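# Crack an egg into a bowl and discard the shells

## Task

Break the egg open and tip its contents (a single firm yolk, no white) into the white bowl, then place both shell halves in the dark green waste bowl. Both bowls must end upright, with everything in them at rest. The shell splits around its middle when struck there or pressed firmly there, for example by a fingertip or the table; the same pressure closer to either end, or far stronger pressure anywhere, crushes the egg before the halves separate, and that is a failure. After it has split, the halves can be pulled apart. Anything that stays in place only because the robot holds it does not count. Finish by releasing everything and moving the hand away. Nothing may be dropped or knocked off the table.

## Robot and tools

Robot: a single six-joint arm carrying a five-finger right hand. Because there is one arm, every command row is one flat list of 14 numbers.

Scene frame: the origin sits on the tabletop directly beneath the arm's base, +z is up, and +y lies to the left when facing along +x. The state line reports the hand point's position in metres, its orientation as a quaternion (w, x, y, z), and its linear (m/s) and angular (rad/s) velocities in this frame. The printed position can be slightly wrong, more so at long reach.

Hand point: a point fixed to the palm, 0.05 m in front of it, where index pad and thumb tip meet in a pinch. Its own axes: +z runs along the straightened fingers (which extend 0.06 to 0.07 m past it), +y points out of the palm, +x runs across the palm toward the little finger. The hand spans 0.08 m on the little-finger side; on the thumb side 0.02 m with the thumb swung in front of the palm, up to 0.09 m otherwise. A wrist bracket on the little-finger side protrudes 0.03 m past the point along +y and 0.11 m across the palm and can collide.

Row layout, each value in [-1, 1]: dx, dy, dz, rx, ry, rz, little, ring, middle, index, thumb_bend, thumb_turn, force_limit, speed.
- dx to rz are a relative offset, not a pose, expressed in the hand point's own axes. The reference is the hand point pose in the latest result that reports it; before any such result in a scene, and for the second and later calls within one reply, the reference is wherever the robot is when the action begins. Scale: 1.0 equals 0.6 m of travel or 180 degrees. rx, ry, rz form a single rotation vector. All rows of one action use the same reference, not the previous row.
- Each control step clips the commanded pose to within 100 mm and 16 degrees of the measured pose; arm commands lag about 0.17 s.
- little, ring, middle, index, thumb_bend: absolute targets, +1 straight/open, -1 fully curled. thumb_turn: +1 beside the palm, -1 swung in front opposite the fingers. A pinch is roughly index -0.22, thumb_bend -0.75, thumb_turn -0.57.
- force_limit: closing stall load, linear from about 0 N at -1 to 10 N at +1 (15 N for both thumb motors); opening ignores it. speed: near zero at -1 to full at +1; full travel takes 0.6 s at full speed. Close at -0.9 or slower for a gentle grip.

Tools:
- execute_actions {actions, pictures}: actions holds zero or one item. Empty list just returns the state (with pictures). An action {rows, steps}: up to 15 rows and 15 steps of 1/30 s; the final row repeats if rows run out; at least 9 steps. The result arrives 9 steps early and those steps then run while you reply. A wait {steps} up to 300 counts from the previous result, reply time included. pictures true requests images.
- move {target, speed, stop_force}: target is one 14-number row as above (offset, same reference rule). The hand follows a straight path lasting 0.5 to 10 s; speed 0.002 to 0.5 m/s (default 0.25), rotation capped at twice that in rad/s. The path ignores obstacles and the real motion can lag, stray or overshoot speed. stop_force 9 to 40 N (optional, not allowed in the first 0.2 s) ends the path when the wrist sensor feels that much extra push along the line to target for 2 steps; the hand backs up 2 steps and holds. It is unreliable on rotating moves; omit it when pulling away from a contact. Hand values are sent at the start.
- wait {seconds}: 0 to 10, sends nothing new.
- zoom_image {camera, region}: region [x0, y0, x1, y1] in image pixels, at most 504 by 504. Cameras: cam_head_left, cam_head_right, cam_high, cam_low (672x504), cam_wrist (504x504 fisheye). Calibration data is supplied.
- show_instructions: shows the reference pages.
- finished_scene {scene}: closes the current scene by its number; irreversible.

Reading results: the move line states the ending (done, off_target, moving, held, fault, or contact when stop_force triggered) plus limits (paced = pose clipped; held = some steps blocked, after which motion may spike) and distance from target. HELD marks steps not sent; a pose unreachable line means the clearance check altered the command. Hand target shows where the controller is driving. hand_measured, hand_stopped_by (moving, target, force, stalled, fault) and hand_load_n (positive when pushed open) list six motors in row order; loads near 0 signal a lost grip. Wrist force and torque are in hand axes, with up to about 4 N offset, 2.4 N noise, saturating near 50 N. Joint torque readings are unreliable for judging contact.

Cautions: the arm is stiff; aiming even slightly past a firm contact can trigger a fault. A joint torque over its limit (wrist joints 24.9 N m) or an external force of 150 N halts the arm for 10 s. Faster or deeper contacts strike harder. Holding loads heats motors: a warning appears at 70 °C and brakes engage at 85 °C. Turn the thumb before reaching an object; a full-hand wrap fits 0.035 to 0.08 m. Zero offsets pull the arm back to the reference pose rather than waiting. Crack the egg only around its middle with modest force, avoid tipping bowls, and never drop or push items off the table.

Each tool is called after "Request:" by a JSON object that holds its "op" and its "data".

Reference images:

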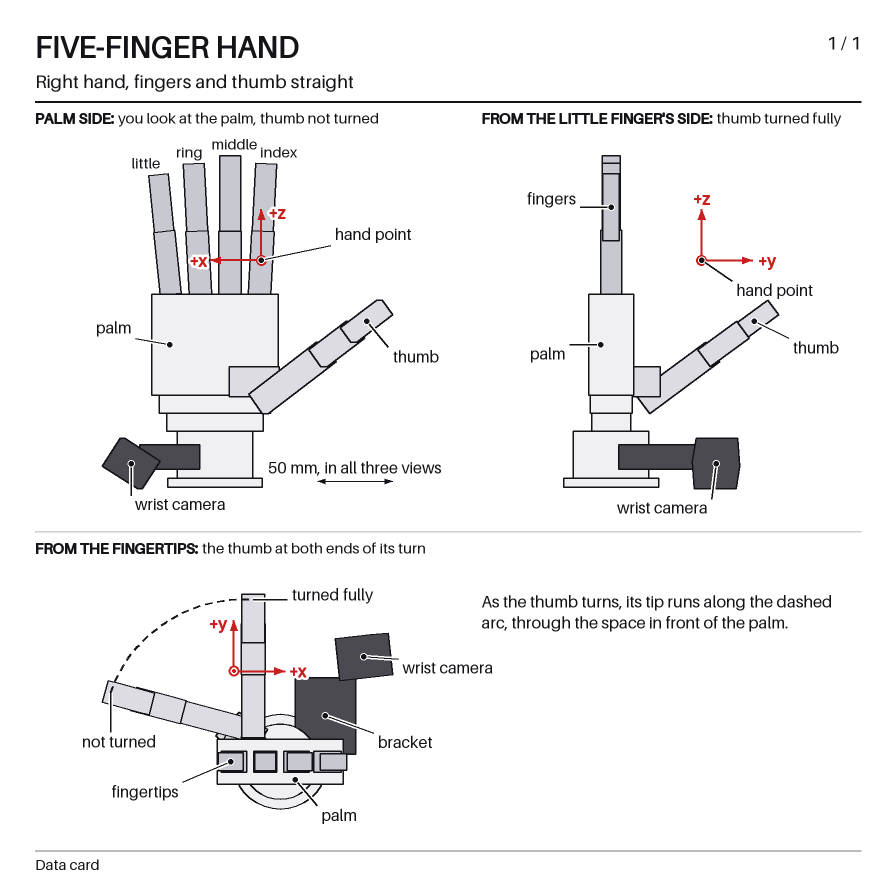

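## Session

Request:
{"op": "execute_actions", "data": {"actions": []}}

Scene clock: 0.00 s of 6600.00 s.
end_effector_position=(+0.6553, +0.0522, +0.3653) hand_measured=(+1.000, +1.000, +1.000, +1.000, +1.000, +1.000) hand_load_n=(+0.0, +0.0, +0.0, +0.0, +0.0, +0.0) hand_stopped_by=(target, target, target, target, target, target) hand_force_limit=0.00 hand_speed=-0.80 end_effector_quat_wxyz=(+0.572, +0.450, +0.679, -0.097) end_effector_velocity=(+0.000, -0.001, +0.000) end_effector_angular_velocity=(+0.000, -0.001, -0.002)
Joint positions: [ 0.226 -0.723  1.966 -1.438  2.439 -1.48 ]
Joint velocities: [-0.    -0.    -0.    -0.001  0.001  0.   ]
Joint torques (N m, as the arm reports them, + toward a larger angle): no reading
Wrist force (N, on the end effector, along its own x y z axes, offset not removed): no reading
Wrist torque (N m, same axes, about the end effector's origin, offset not removed): no reading
Hand target: +0.655, +0.052, +0.365; +0.572, +0.450, +0.679, -0.097

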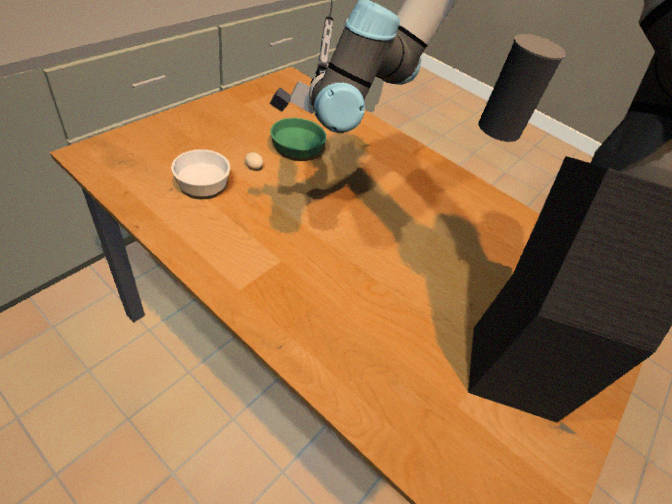

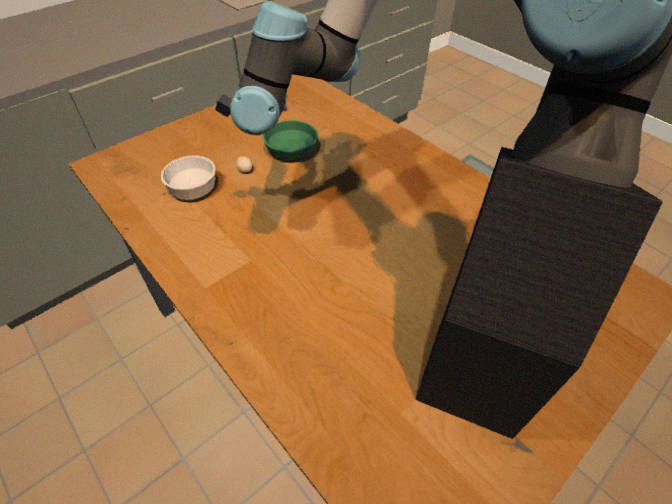

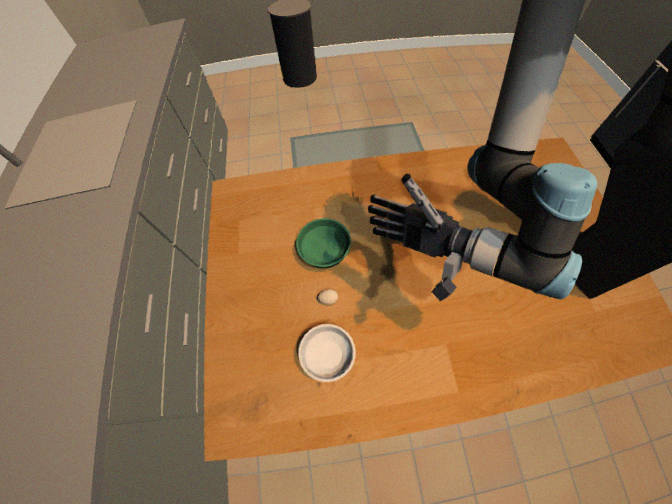

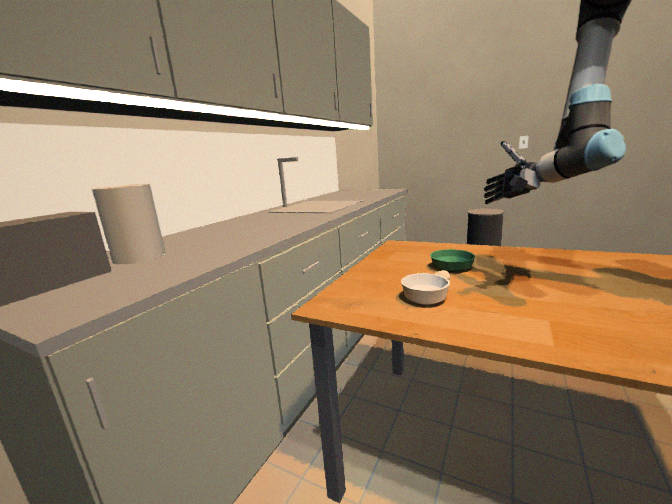

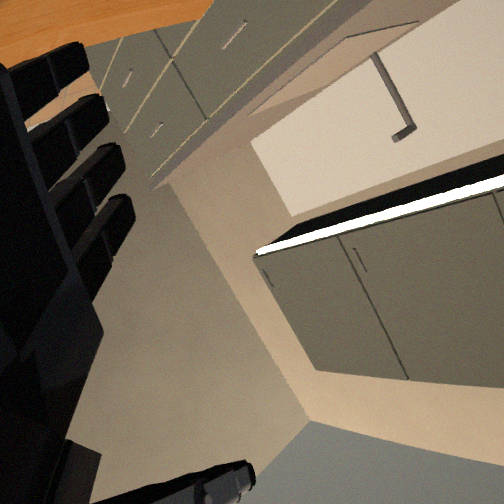

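Request:
{"op": "zoom_image", "data": {"camera": "cam_high", "region": [240, 200, 440, 400]}}

Request:
{"op": "zoom_image", "data": {"camera": "cam_head_left", "region": [150, 90, 350, 240]}}

Region (240, 200, 440, 400) of cam_high's 672x504 image, scaled by 2.520, with more detail than that image has.

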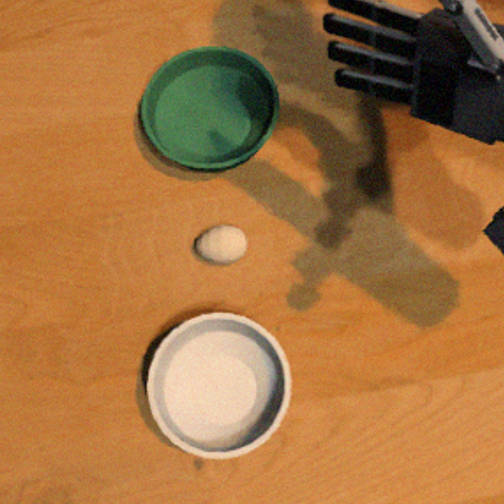

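Region (150, 90, 350, 240) of cam_head_left's 672x504 image, scaled by 2.520, with more detail than that image has; it fills the top 378 rows of this view, and the rest is white.

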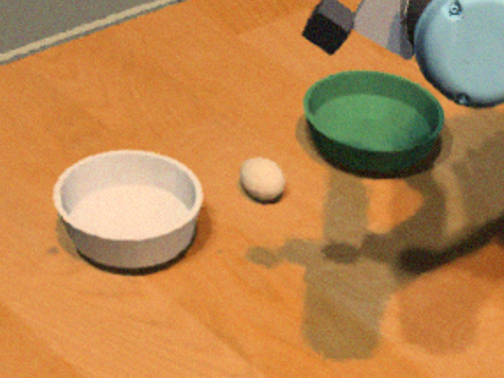

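Request:
{"op": "move", "data": {"target": [0.335,0.012,0.224,0.143,0.237,-0.468,0.4,0.4,0.4,0.4,0.6,-1,-0.4,0]}}

Request:
{"op": "zoom_image", "data": {"camera": "cam_head_right", "region": [130, 50, 370, 230]}}

Scene clock: 6.00 s of 6600.00 s.
end_effector_position=(+0.7637, +0.0698, +0.1506) hand_measured=(+0.400, +0.400, +0.400, +0.400, +0.600, -1.000) hand_load_n=(+0.0, +0.0, +0.0, +0.0, +0.0, +0.0) hand_stopped_by=(target, target, target, target, target, target) hand_force_limit=-0.40 hand_speed=0.00 end_effector_quat_wxyz=(+0.063, -0.023, +0.907, -0.415) end_effector_velocity=(+0.004, +0.000, +0.000) end_effector_angular_velocity=(+0.000, -0.004, +0.003)
Joint positions: [ 0.204  0.134  0.05   0.811  2.872 -1.912]
Joint velocities: [ 0.     0.068 -0.146  0.063 -0.002 -0.014]
Joint torques (N m, as the arm reports them, + toward a larger angle): [ 24.33 -47.96 -18.23   3.21  -1.07  -1.13]
Wrist force (N, on the end effector, along its own x y z axes, offset not removed): [-2.5 3.8 0.5]
Wrist torque (N m, same axes, about the end effector's origin, offset not removed): [0.48 0.29 0.16]
Hand target: +0.764, +0.070, +0.150; +0.063, -0.023, +0.907, -0.415
Off the commanded pose: 0.001 m, 8 deg.
elbow stopped short: the move would have taken joint 3 (elbow) straighter than the controller allows; a more bent joint 3 avoids this.
Kept back: nothing.
move: off_target
camera_calibration (this result's frames):
cam_wrist: T_world_to_cam=[[0.129971, 0.670379, -0.730547, -0.0365483], [0.768006, 0.397944, 0.501804, -0.69441], [0.627116, -0.626285, -0.463134, -0.234154], [0, 0, 0, 1]] pos_world=[0.684903, 0.15419, 0.213313]

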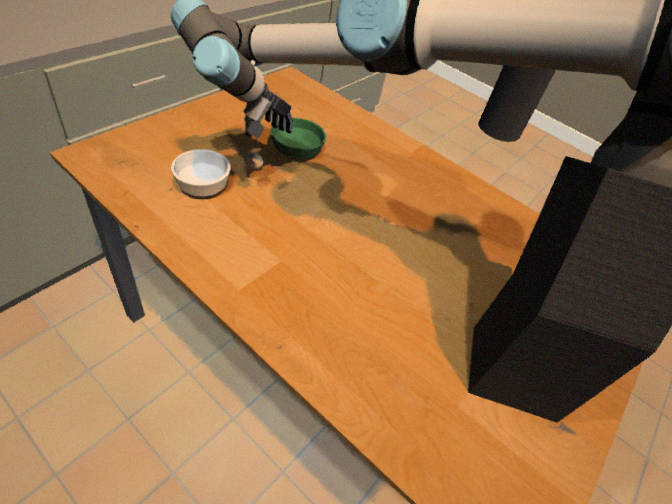

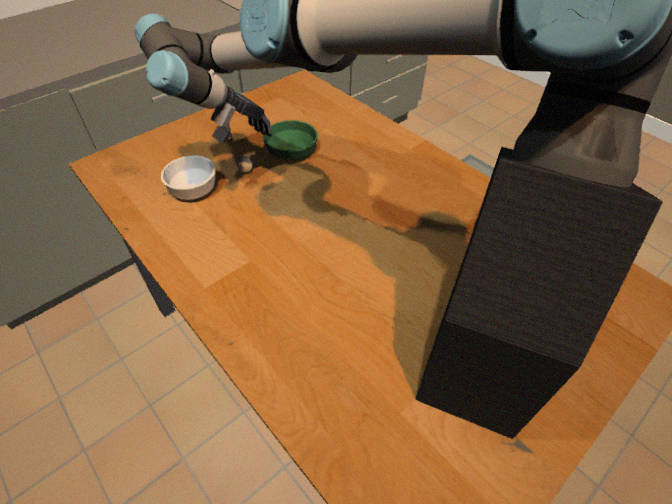

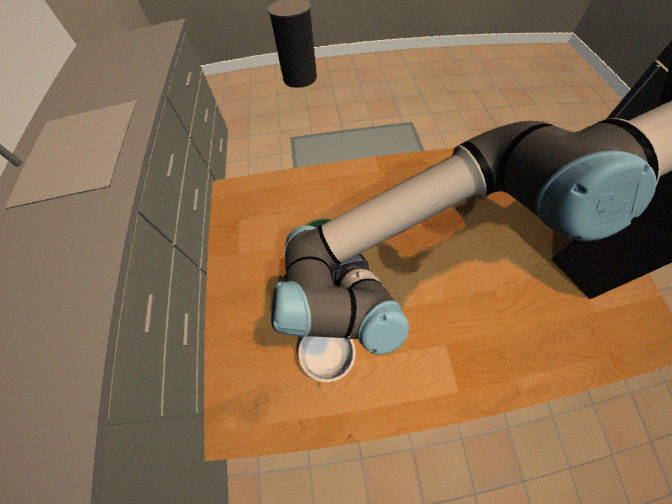

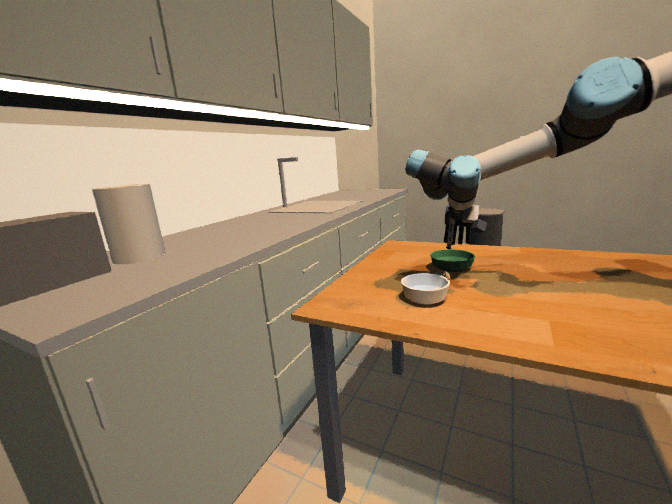

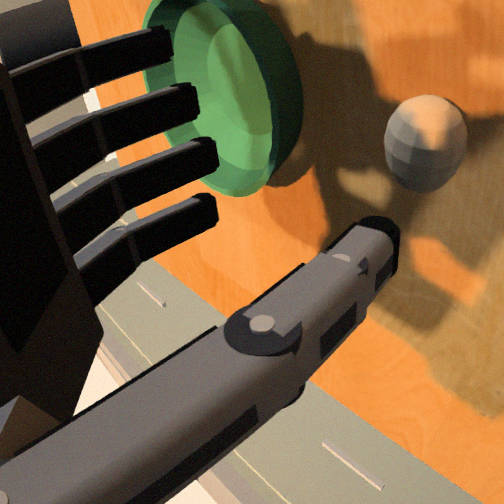

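Region (130, 50, 370, 230) of cam_head_right's 672x504 image, scaled by 2.100, with more detail than that image has; it fills the top 378 rows of this view, and the rest is white.

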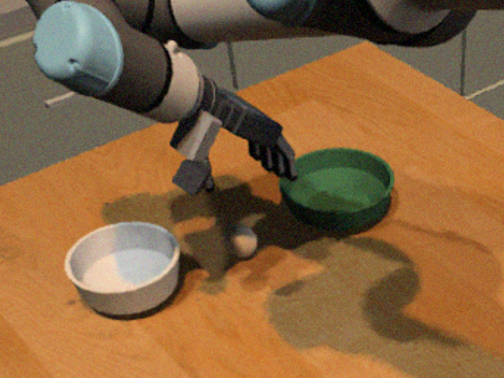

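Request:
{"op": "move", "data": {"target": [0.06,0,0,-0.066,-0.525,-0.448,0.4,0.4,0.4,0.4,0.6,-1,-0.4,0], "speed": 0.2}}

Scene clock: 13.00 s of 6600.00 s.
end_effector_position=(+0.7284, +0.0663, +0.1468) hand_measured=(+0.400, +0.400, +0.400, +0.400, +0.600, -1.000) hand_load_n=(+0.0, +0.0, +0.0, +0.0, +0.0, +0.0) hand_stopped_by=(target, target, target, target, target, target) hand_force_limit=-0.40 hand_speed=0.00 end_effector_quat_wxyz=(-0.398, +0.814, -0.401, +0.138) end_effector_velocity=(+0.000, -0.000, -0.000) end_effector_angular_velocity=(+0.001, +0.003, +0.015)
Joint positions: [-0.192 -0.478  1.034  0.318  1.122 -4.155]
Joint velocities: [-0.     0.008 -0.018  0.024 -0.004 -0.014]
Joint torques (N m, as the arm reports them, + toward a larger angle): [ 11.25 -43.72 -13.71   3.43  -3.32  -1.65]
Wrist force (N, on the end effector, along its own x y z axes, offset not removed): [0.3 2.5 -0.7]
Wrist torque (N m, same axes, about the end effector's origin, offset not removed): [0.54 0.02 0.21]
Hand target: +0.728, +0.066, +0.147; -0.398, +0.814, -0.400, +0.137
Off the commanded pose: 0.001 m, 0 deg.
Kept back: nothing.
move: done
camera_calibration (this result's frames):
cam_wrist: T_world_to_cam=[[-0.623424, -0.274309, -0.732186, 0.579267], [-0.765588, 0.404349, 0.500377, 0.452873], [0.158801, 0.8725, -0.462088, 0.0256575], [0, 0, 0, 1]] pos_world=[0.703769, -0.0466067, 0.20938]

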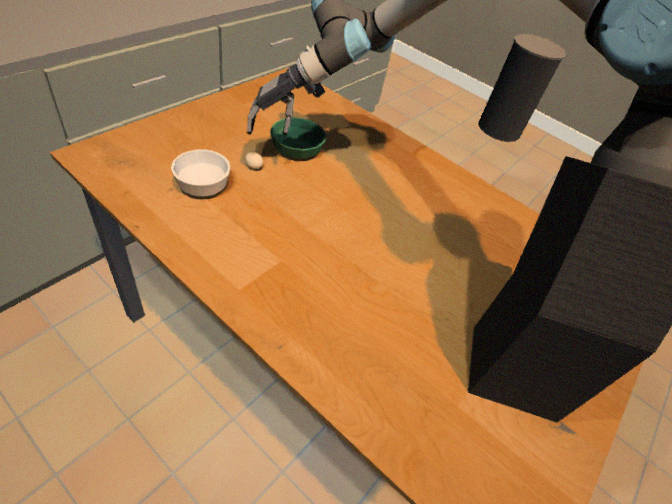

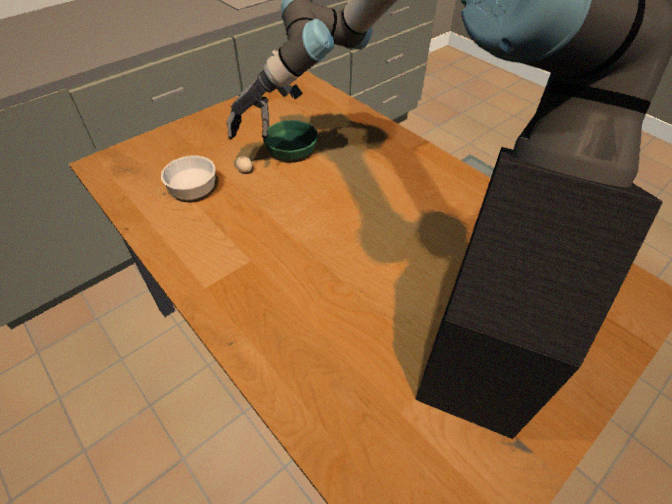

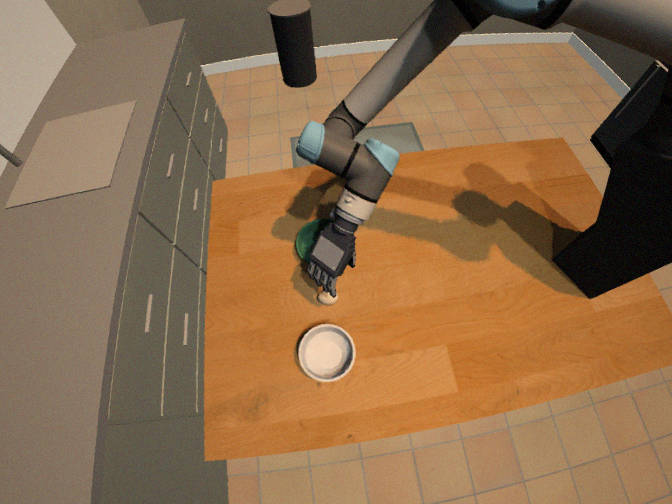

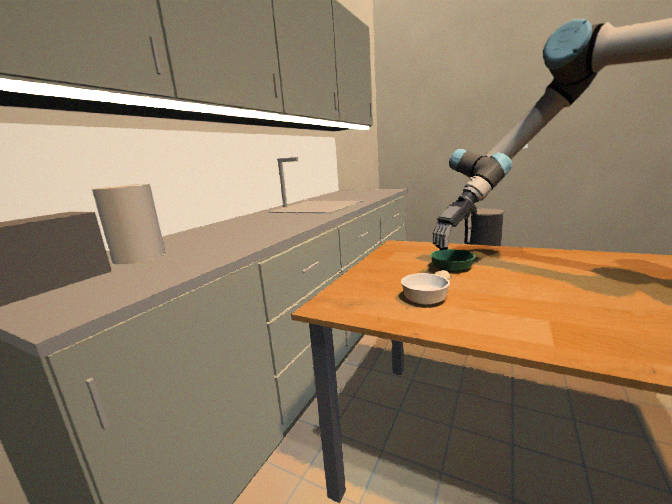

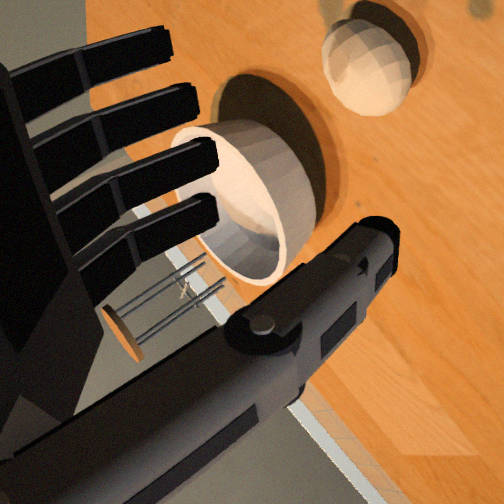

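Request:
{"op": "move", "data": {"target": [0.035,0.045,0.115,-0.008,-0.063,-0.094,0.4,0.4,0.4,0.4,0.6,-1,-0.4,0], "speed": 0.15}}

Request:
{"op": "zoom_image", "data": {"camera": "cam_head_left", "region": [190, 80, 330, 200]}}

Scene clock: 15.33 s of 6600.00 s.
end_effector_position=(+0.7640, +0.0779, +0.0799) hand_measured=(+0.400, +0.400, +0.400, +0.400, +0.600, -1.000) hand_load_n=(+0.0, +0.0, +0.0, +0.0, +0.0, +0.0) hand_stopped_by=(target, target, target, target, target, target) hand_force_limit=-0.40 hand_speed=0.00 end_effector_quat_wxyz=(-0.401, +0.878, -0.238, +0.110) end_effector_velocity=(+0.002, -0.000, -0.003) end_effector_angular_velocity=(+0.002, +0.014, +0.017)
Joint positions: [-0.185 -0.05   0.287  0.846  1.08  -4.541]
Joint velocities: [ 0.001  0.078 -0.16   0.107  0.002 -0.013]
Joint torques (N m, as the arm reports them, + toward a larger angle): [ 39.64 -46.6  -17.46   3.51  -2.82  -1.55]
Wrist force (N, on the end effector, along its own x y z axes, offset not removed): [0.7 1.9 -3.5]
Wrist torque (N m, same axes, about the end effector's origin, offset not removed): [0.40 0.04 0.04]
Hand target: +0.764, +0.078, +0.080; -0.401, +0.878, -0.237, +0.109
Off the commanded pose: 0.001 m, 0 deg.
Kept back: nothing.
move: done
camera_calibration (this result's frames):
cam_wrist: T_world_to_cam=[[-0.436383, -0.508962, -0.741976, 0.431884], [-0.893947, 0.151656, 0.421734, 0.632947], [-0.102121, 0.847324, -0.521165, 0.185015], [0, 0, 0, 1]] pos_world=[0.773182, -0.0329455, 0.149936]

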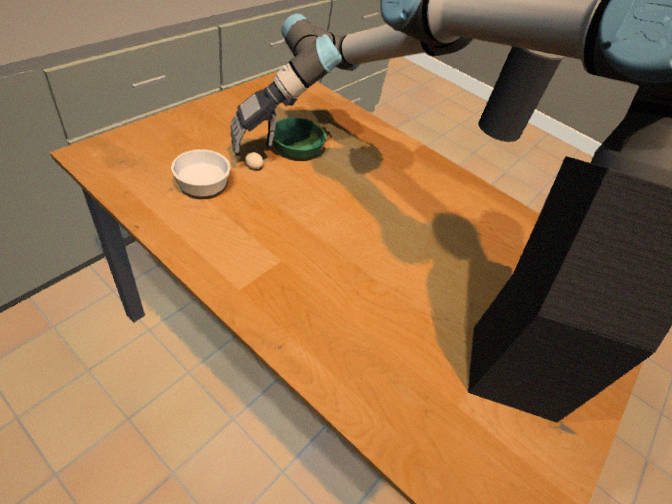

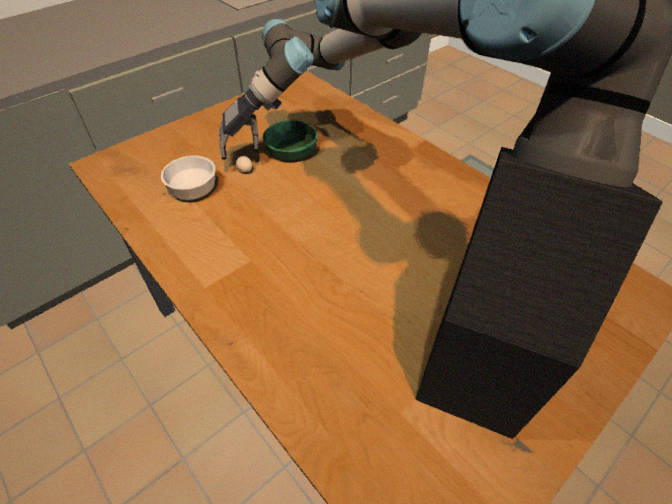

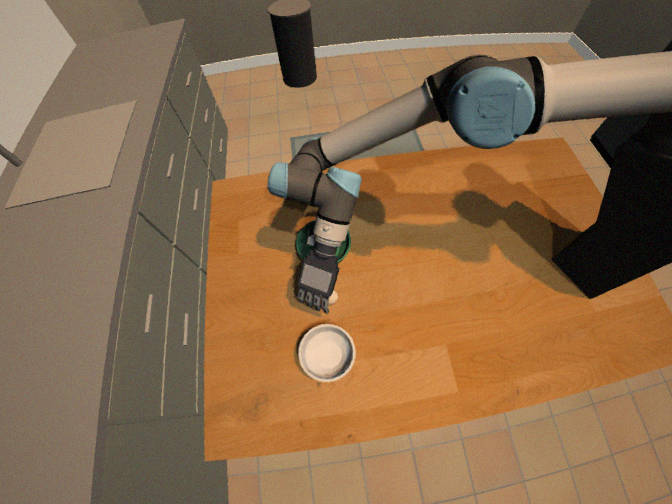

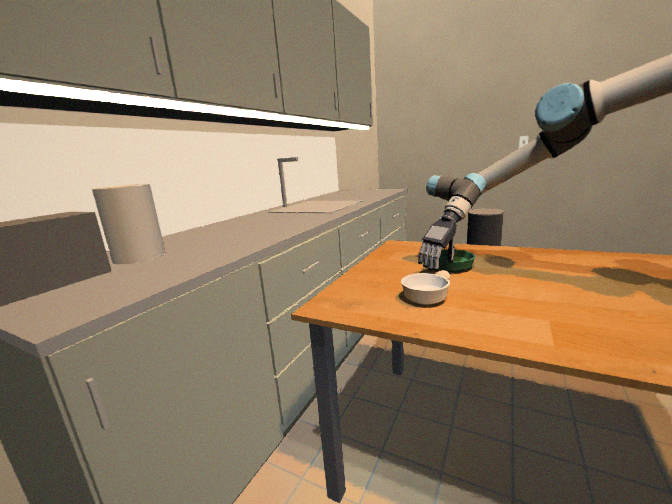

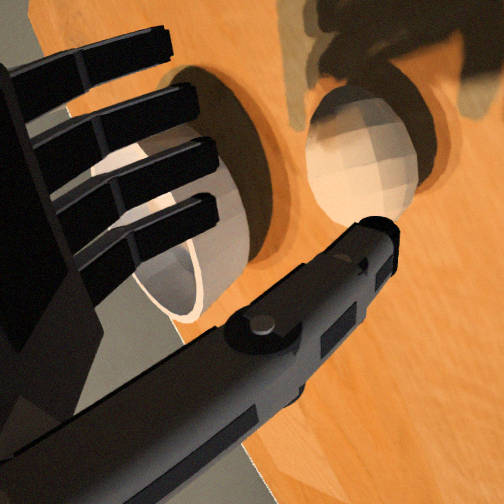

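Region (190, 80, 330, 200) of cam_head_left's 672x504 image, scaled by 3.600, with more detail than that image has; it fills the top 432 rows of this view, and the rest is white.

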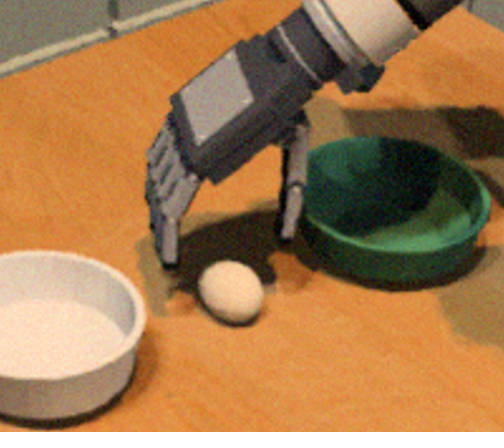

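Request:
{"op": "move", "data": {"target": [0.003,0.050,0.044,0,0.05,0.044,0.4,0.4,0.4,0.4,0.6,-1,-0.4,0], "speed": 0.04}}

Request:
{"op": "zoom_image", "data": {"camera": "cam_head_left", "region": [190, 80, 330, 200]}}

Scene clock: 18.50 s of 6600.00 s.
end_effector_position=(+0.7659, +0.0772, +0.0403) hand_measured=(+0.400, +0.400, +0.400, +0.400, +0.600, -1.000) hand_load_n=(+0.0, +0.0, +0.0, +0.0, +0.0, +0.0) hand_stopped_by=(target, target, target, target, target, target) hand_force_limit=-0.40 hand_speed=0.00 end_effector_quat_wxyz=(-0.388, +0.848, -0.328, +0.151) end_effector_velocity=(+0.000, -0.000, -0.002) end_effector_angular_velocity=(-0.001, -0.002, -0.014)
Joint positions: [-0.202 -0.131  0.547  0.506  1.112 -4.342]
Joint velocities: [-0.001 -0.005  0.017 -0.023  0.003  0.012]
Joint torques (N m, as the arm reports them, + toward a larger angle): [ 12.95 -59.19  -3.67   0.91   1.31   1.91]
Wrist force (N, on the end effector, along its own x y z axes, offset not removed): [2.9 1.6 0.6]
Wrist torque (N m, same axes, about the end effector's origin, offset not removed): [-0.07 -0.42 0.45]
Hand target: +0.766, +0.077, +0.040; -0.387, +0.848, -0.329, +0.151
Off the commanded pose: 0.000 m, 0 deg.
Kept back: nothing.
move: done
camera_calibration (this result's frames):
cam_wrist: T_world_to_cam=[[-0.532951, -0.406692, -0.742, 0.468979], [-0.842874, 0.332211, 0.42332, 0.598277], [0.0743399, 0.851021, -0.519843, 0.0296168], [0, 0, 0, 1]] pos_world=[0.752013, -0.0332287, 0.110116]

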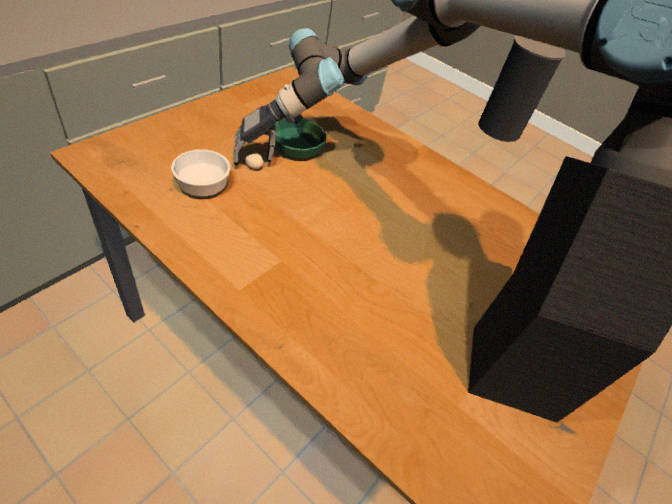

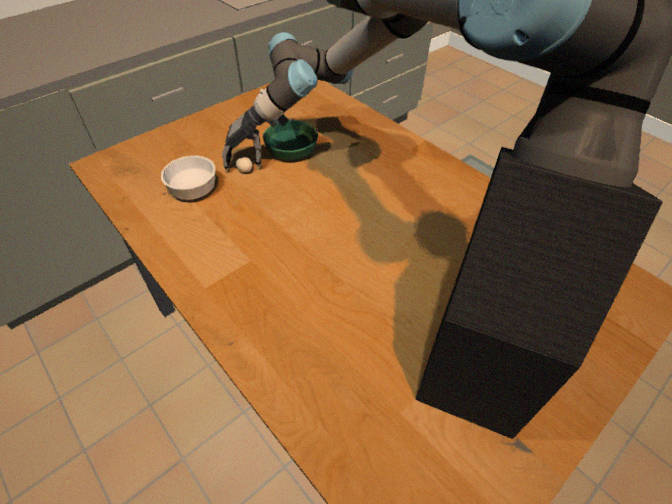

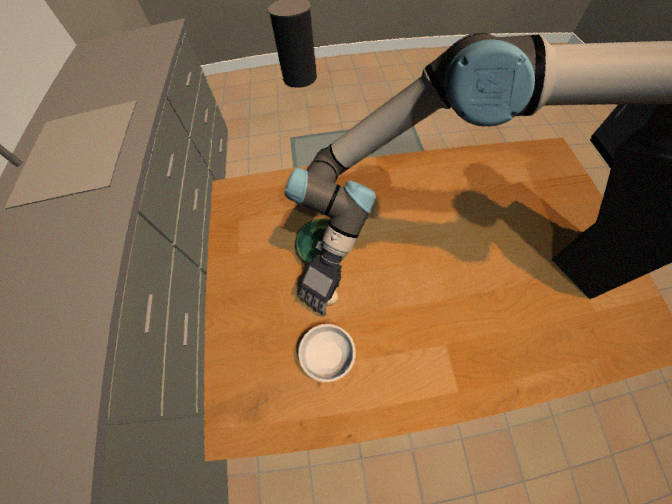

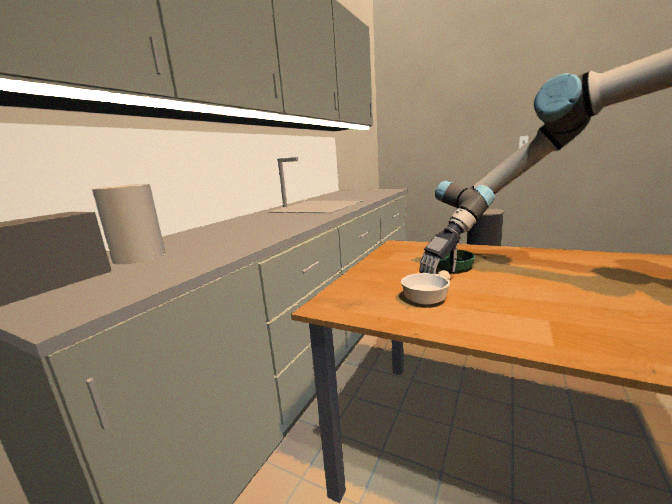

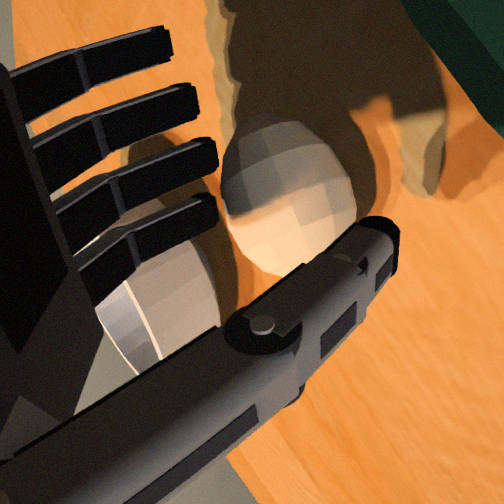

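Region (190, 80, 330, 200) of cam_head_left's 672x504 image, scaled by 3.600, with more detail than that image has; it fills the top 432 rows of this view, and the rest is white.

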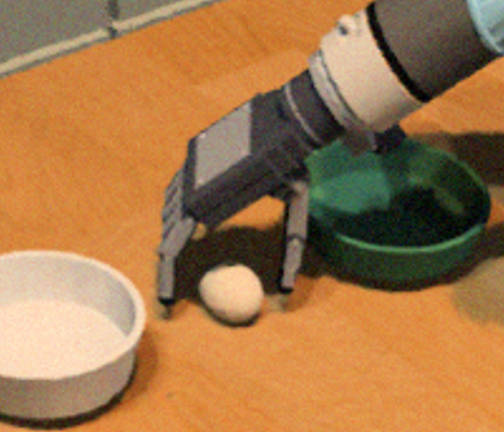

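Request:
{"op": "move", "data": {"target": [0,0.018,0.015,0,0,0,0.4,0.4,0.4,0.4,0.6,-1,-0.4,0], "speed": 0.008, "stop_force": 9}}

Request:
{"op": "zoom_image", "data": {"camera": "cam_head_left", "region": [210, 110, 310, 200]}}

Scene clock: 20.77 s of 6600.00 s.
end_effector_position=(+0.7657, +0.0771, +0.0264) hand_measured=(+0.400, +0.400, +0.400, +0.400, +0.600, -1.000) hand_load_n=(+0.0, +0.0, +0.0, +0.0, +0.0, +0.0) hand_stopped_by=(target, target, target, target, target, target) hand_force_limit=-0.40 hand_speed=0.00 end_effector_quat_wxyz=(-0.388, +0.848, -0.328, +0.151) end_effector_velocity=(+0.000, -0.000, -0.002) end_effector_angular_velocity=(+0.000, -0.001, -0.000)
Joint positions: [-0.209 -0.092  0.497  0.52   1.108 -4.348]
Joint velocities: [-0.001  0.006 -0.008  0.002 -0.001 -0.001]
Joint torques (N m, as the arm reports them, + toward a larger angle): [ 13.   -45.37 -17.51   3.25  -3.5   -1.26]
Wrist force (N, on the end effector, along its own x y z axes, offset not removed): [-1.2 1.9 -3.6]
Wrist torque (N m, same axes, about the end effector's origin, offset not removed): [0.43 0.61 -0.13]
Hand target: +0.766, +0.077, +0.026; -0.388, +0.848, -0.328, +0.151
Off the commanded pose: 0.000 m, 0 deg.
Kept back: nothing.
move: done
camera_calibration (this result's frames):
cam_wrist: T_world_to_cam=[[-0.532947, -0.406684, -0.742008, 0.458516], [-0.842872, 0.332258, 0.423287, 0.604037], [0.0743938, 0.851007, -0.519858, 0.022533], [0, 0, 0, 1]] pos_world=[0.751814, -0.0334007, 0.0962553]

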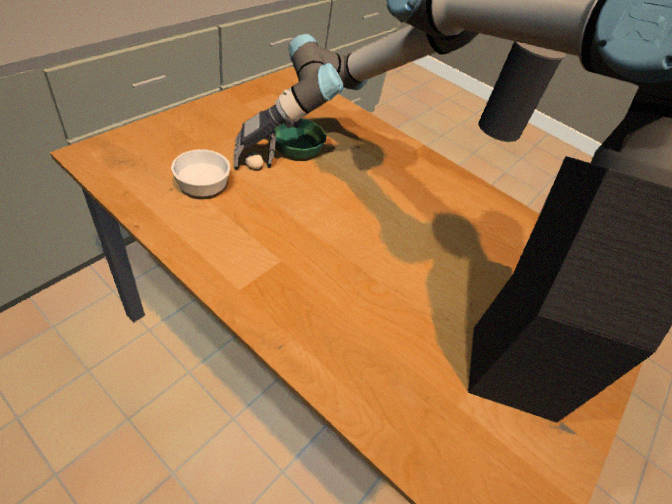

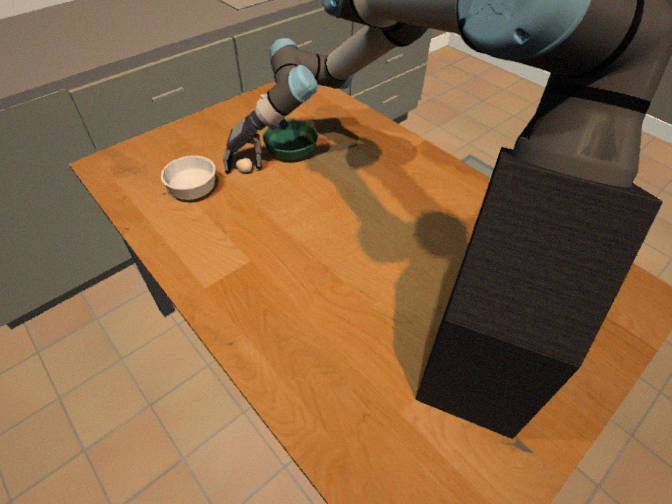

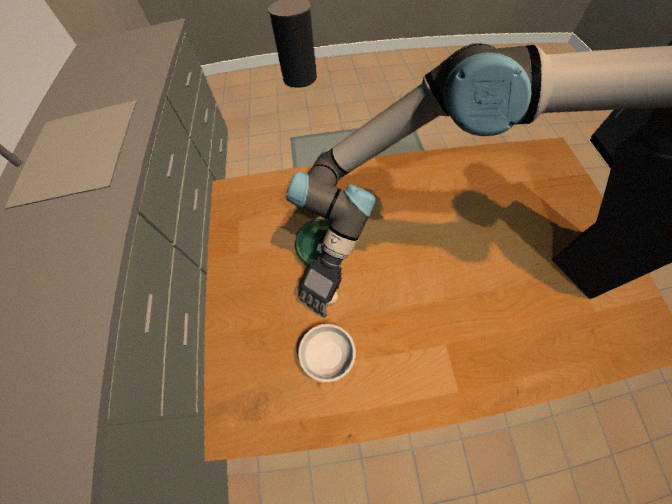

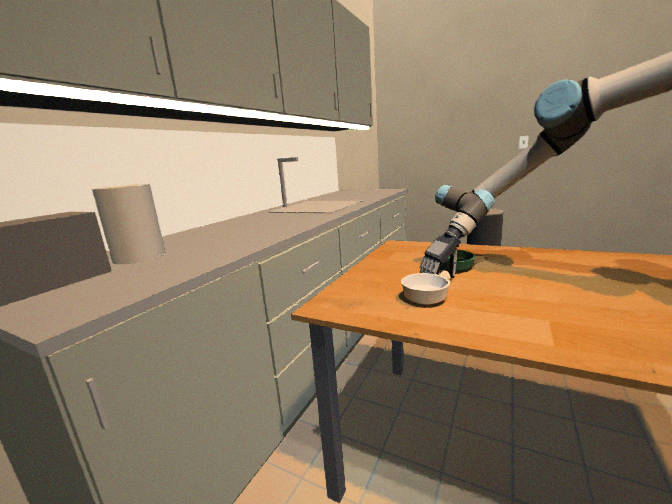

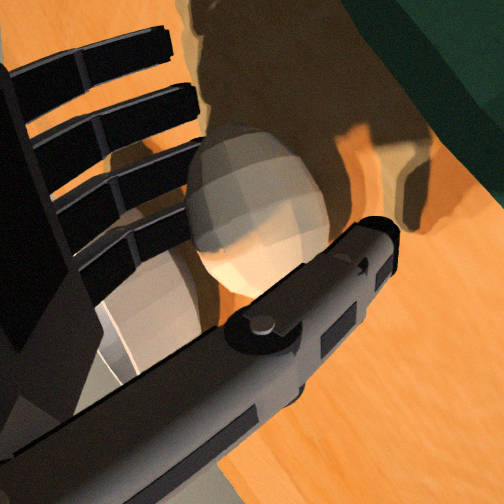

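Region (210, 110, 310, 200) of cam_head_left's 672x504 image, scaled by 5.040, with more detail than that image has; it fills the top 454 rows of this view, and the rest is white.

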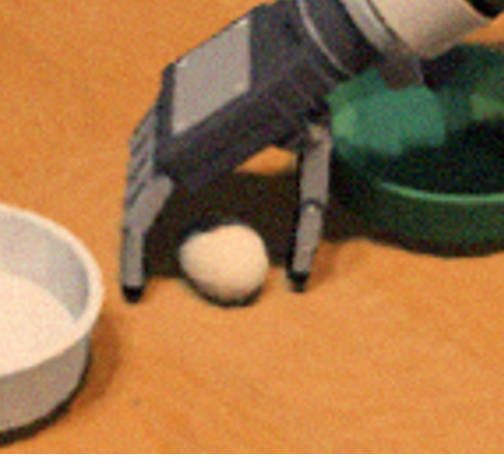

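Close gently.

Request:
{"op": "move", "data": {"target": [0,0.005,0.004,0,0,0,0.4,-0.1,-0.4,-0.4,0.0,-1,-0.4,-0.9], "speed": 0.005}}

Request:
{"op": "zoom_image", "data": {"camera": "cam_head_left", "region": [210, 110, 310, 200]}}

Scene clock: 24.40 s of 6600.00 s.
end_effector_position=(+0.7656, +0.0770, +0.0226) hand_measured=(+0.400, -0.100, +0.380, +0.002, +0.354, -1.000) hand_load_n=(+0.0, +0.5, +0.0, +1.0, +1.0, +0.5) hand_stopped_by=(target, target, force, force, force, target) hand_force_limit=-0.40 hand_speed=-0.90 end_effector_quat_wxyz=(-0.388, +0.848, -0.328, +0.151) end_effector_velocity=(+0.000, -0.000, -0.000) end_effector_angular_velocity=(-0.001, -0.002, -0.001)
Joint positions: [-0.211 -0.081  0.482  0.524  1.107 -4.35 ]
Joint velocities: [ 0.     0.    -0.    -0.002  0.    -0.   ]
Joint torques (N m, as the arm reports them, + toward a larger angle): [-17.35  14.37   2.32  -3.41  16.32  -2.45]
Wrist force (N, on the end effector, along its own x y z axes, offset not removed): [-8.0 -50.0 -50.0]
Wrist torque (N m, same axes, about the end effector's origin, offset not removed): [5.48 1.08 -1.12]
Hand target: +0.766, +0.077, +0.023; -0.388, +0.848, -0.328, +0.151
Off the commanded pose: 0.000 m, 0 deg.
Kept back: nothing.
move: done
camera_calibration (this result's frames):
cam_wrist: T_world_to_cam=[[-0.53295, -0.406687, -0.742004, 0.45557], [-0.84287, 0.332259, 0.423288, 0.605611], [0.074392, 0.851005, -0.519862, 0.0206372], [0, 0, 0, 1]] pos_world=[0.751712, -0.0335078, 0.0924156]

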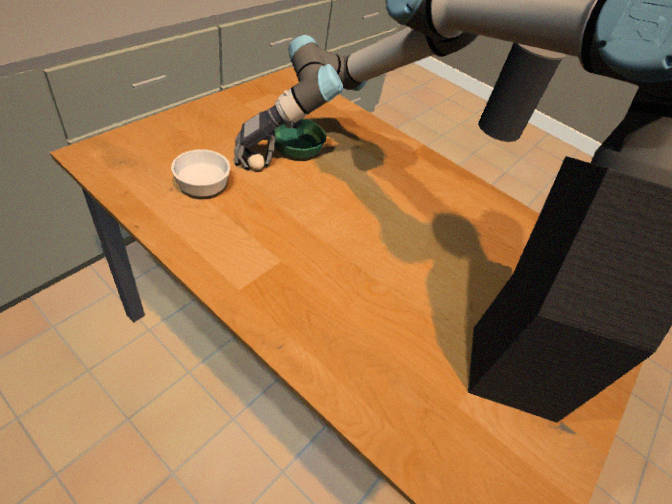

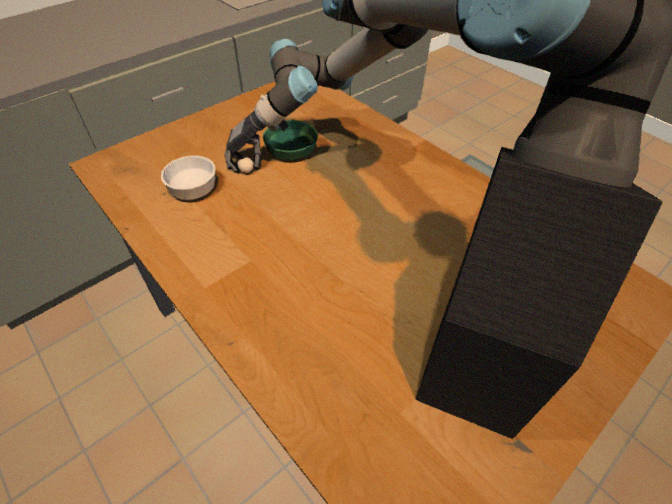

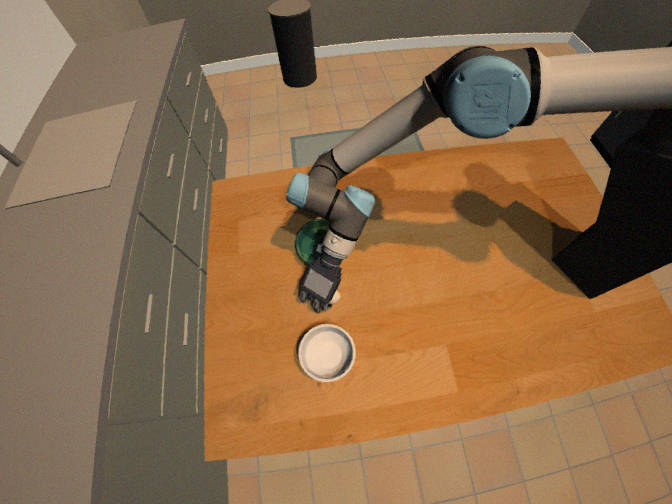

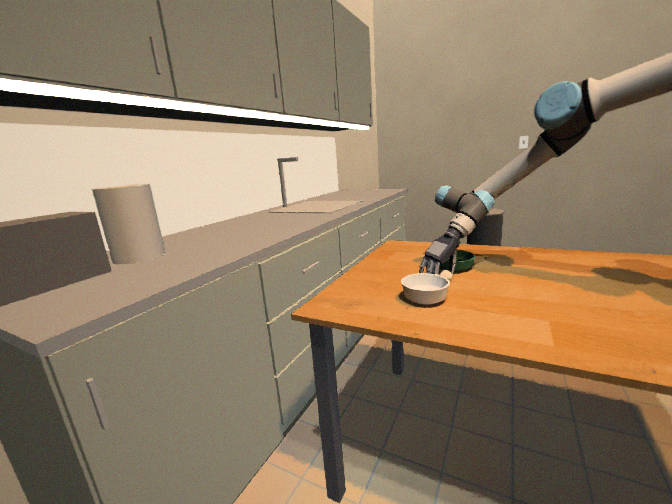

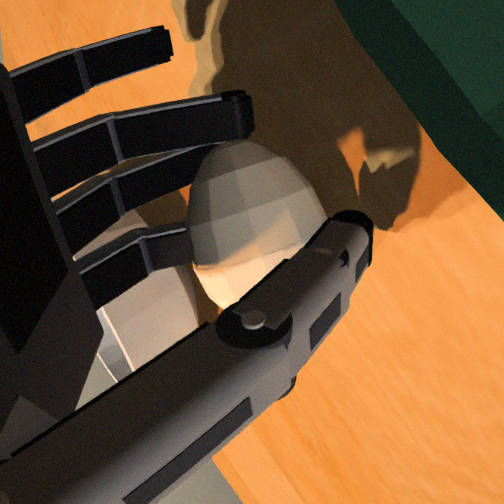

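Region (210, 110, 310, 200) of cam_head_left's 672x504 image, scaled by 5.040, with more detail than that image has; it fills the top 454 rows of this view, and the rest is white.

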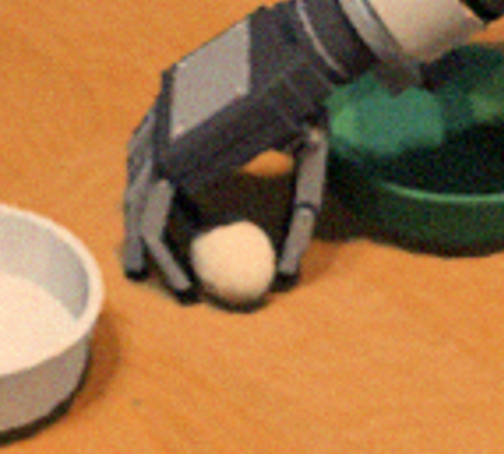

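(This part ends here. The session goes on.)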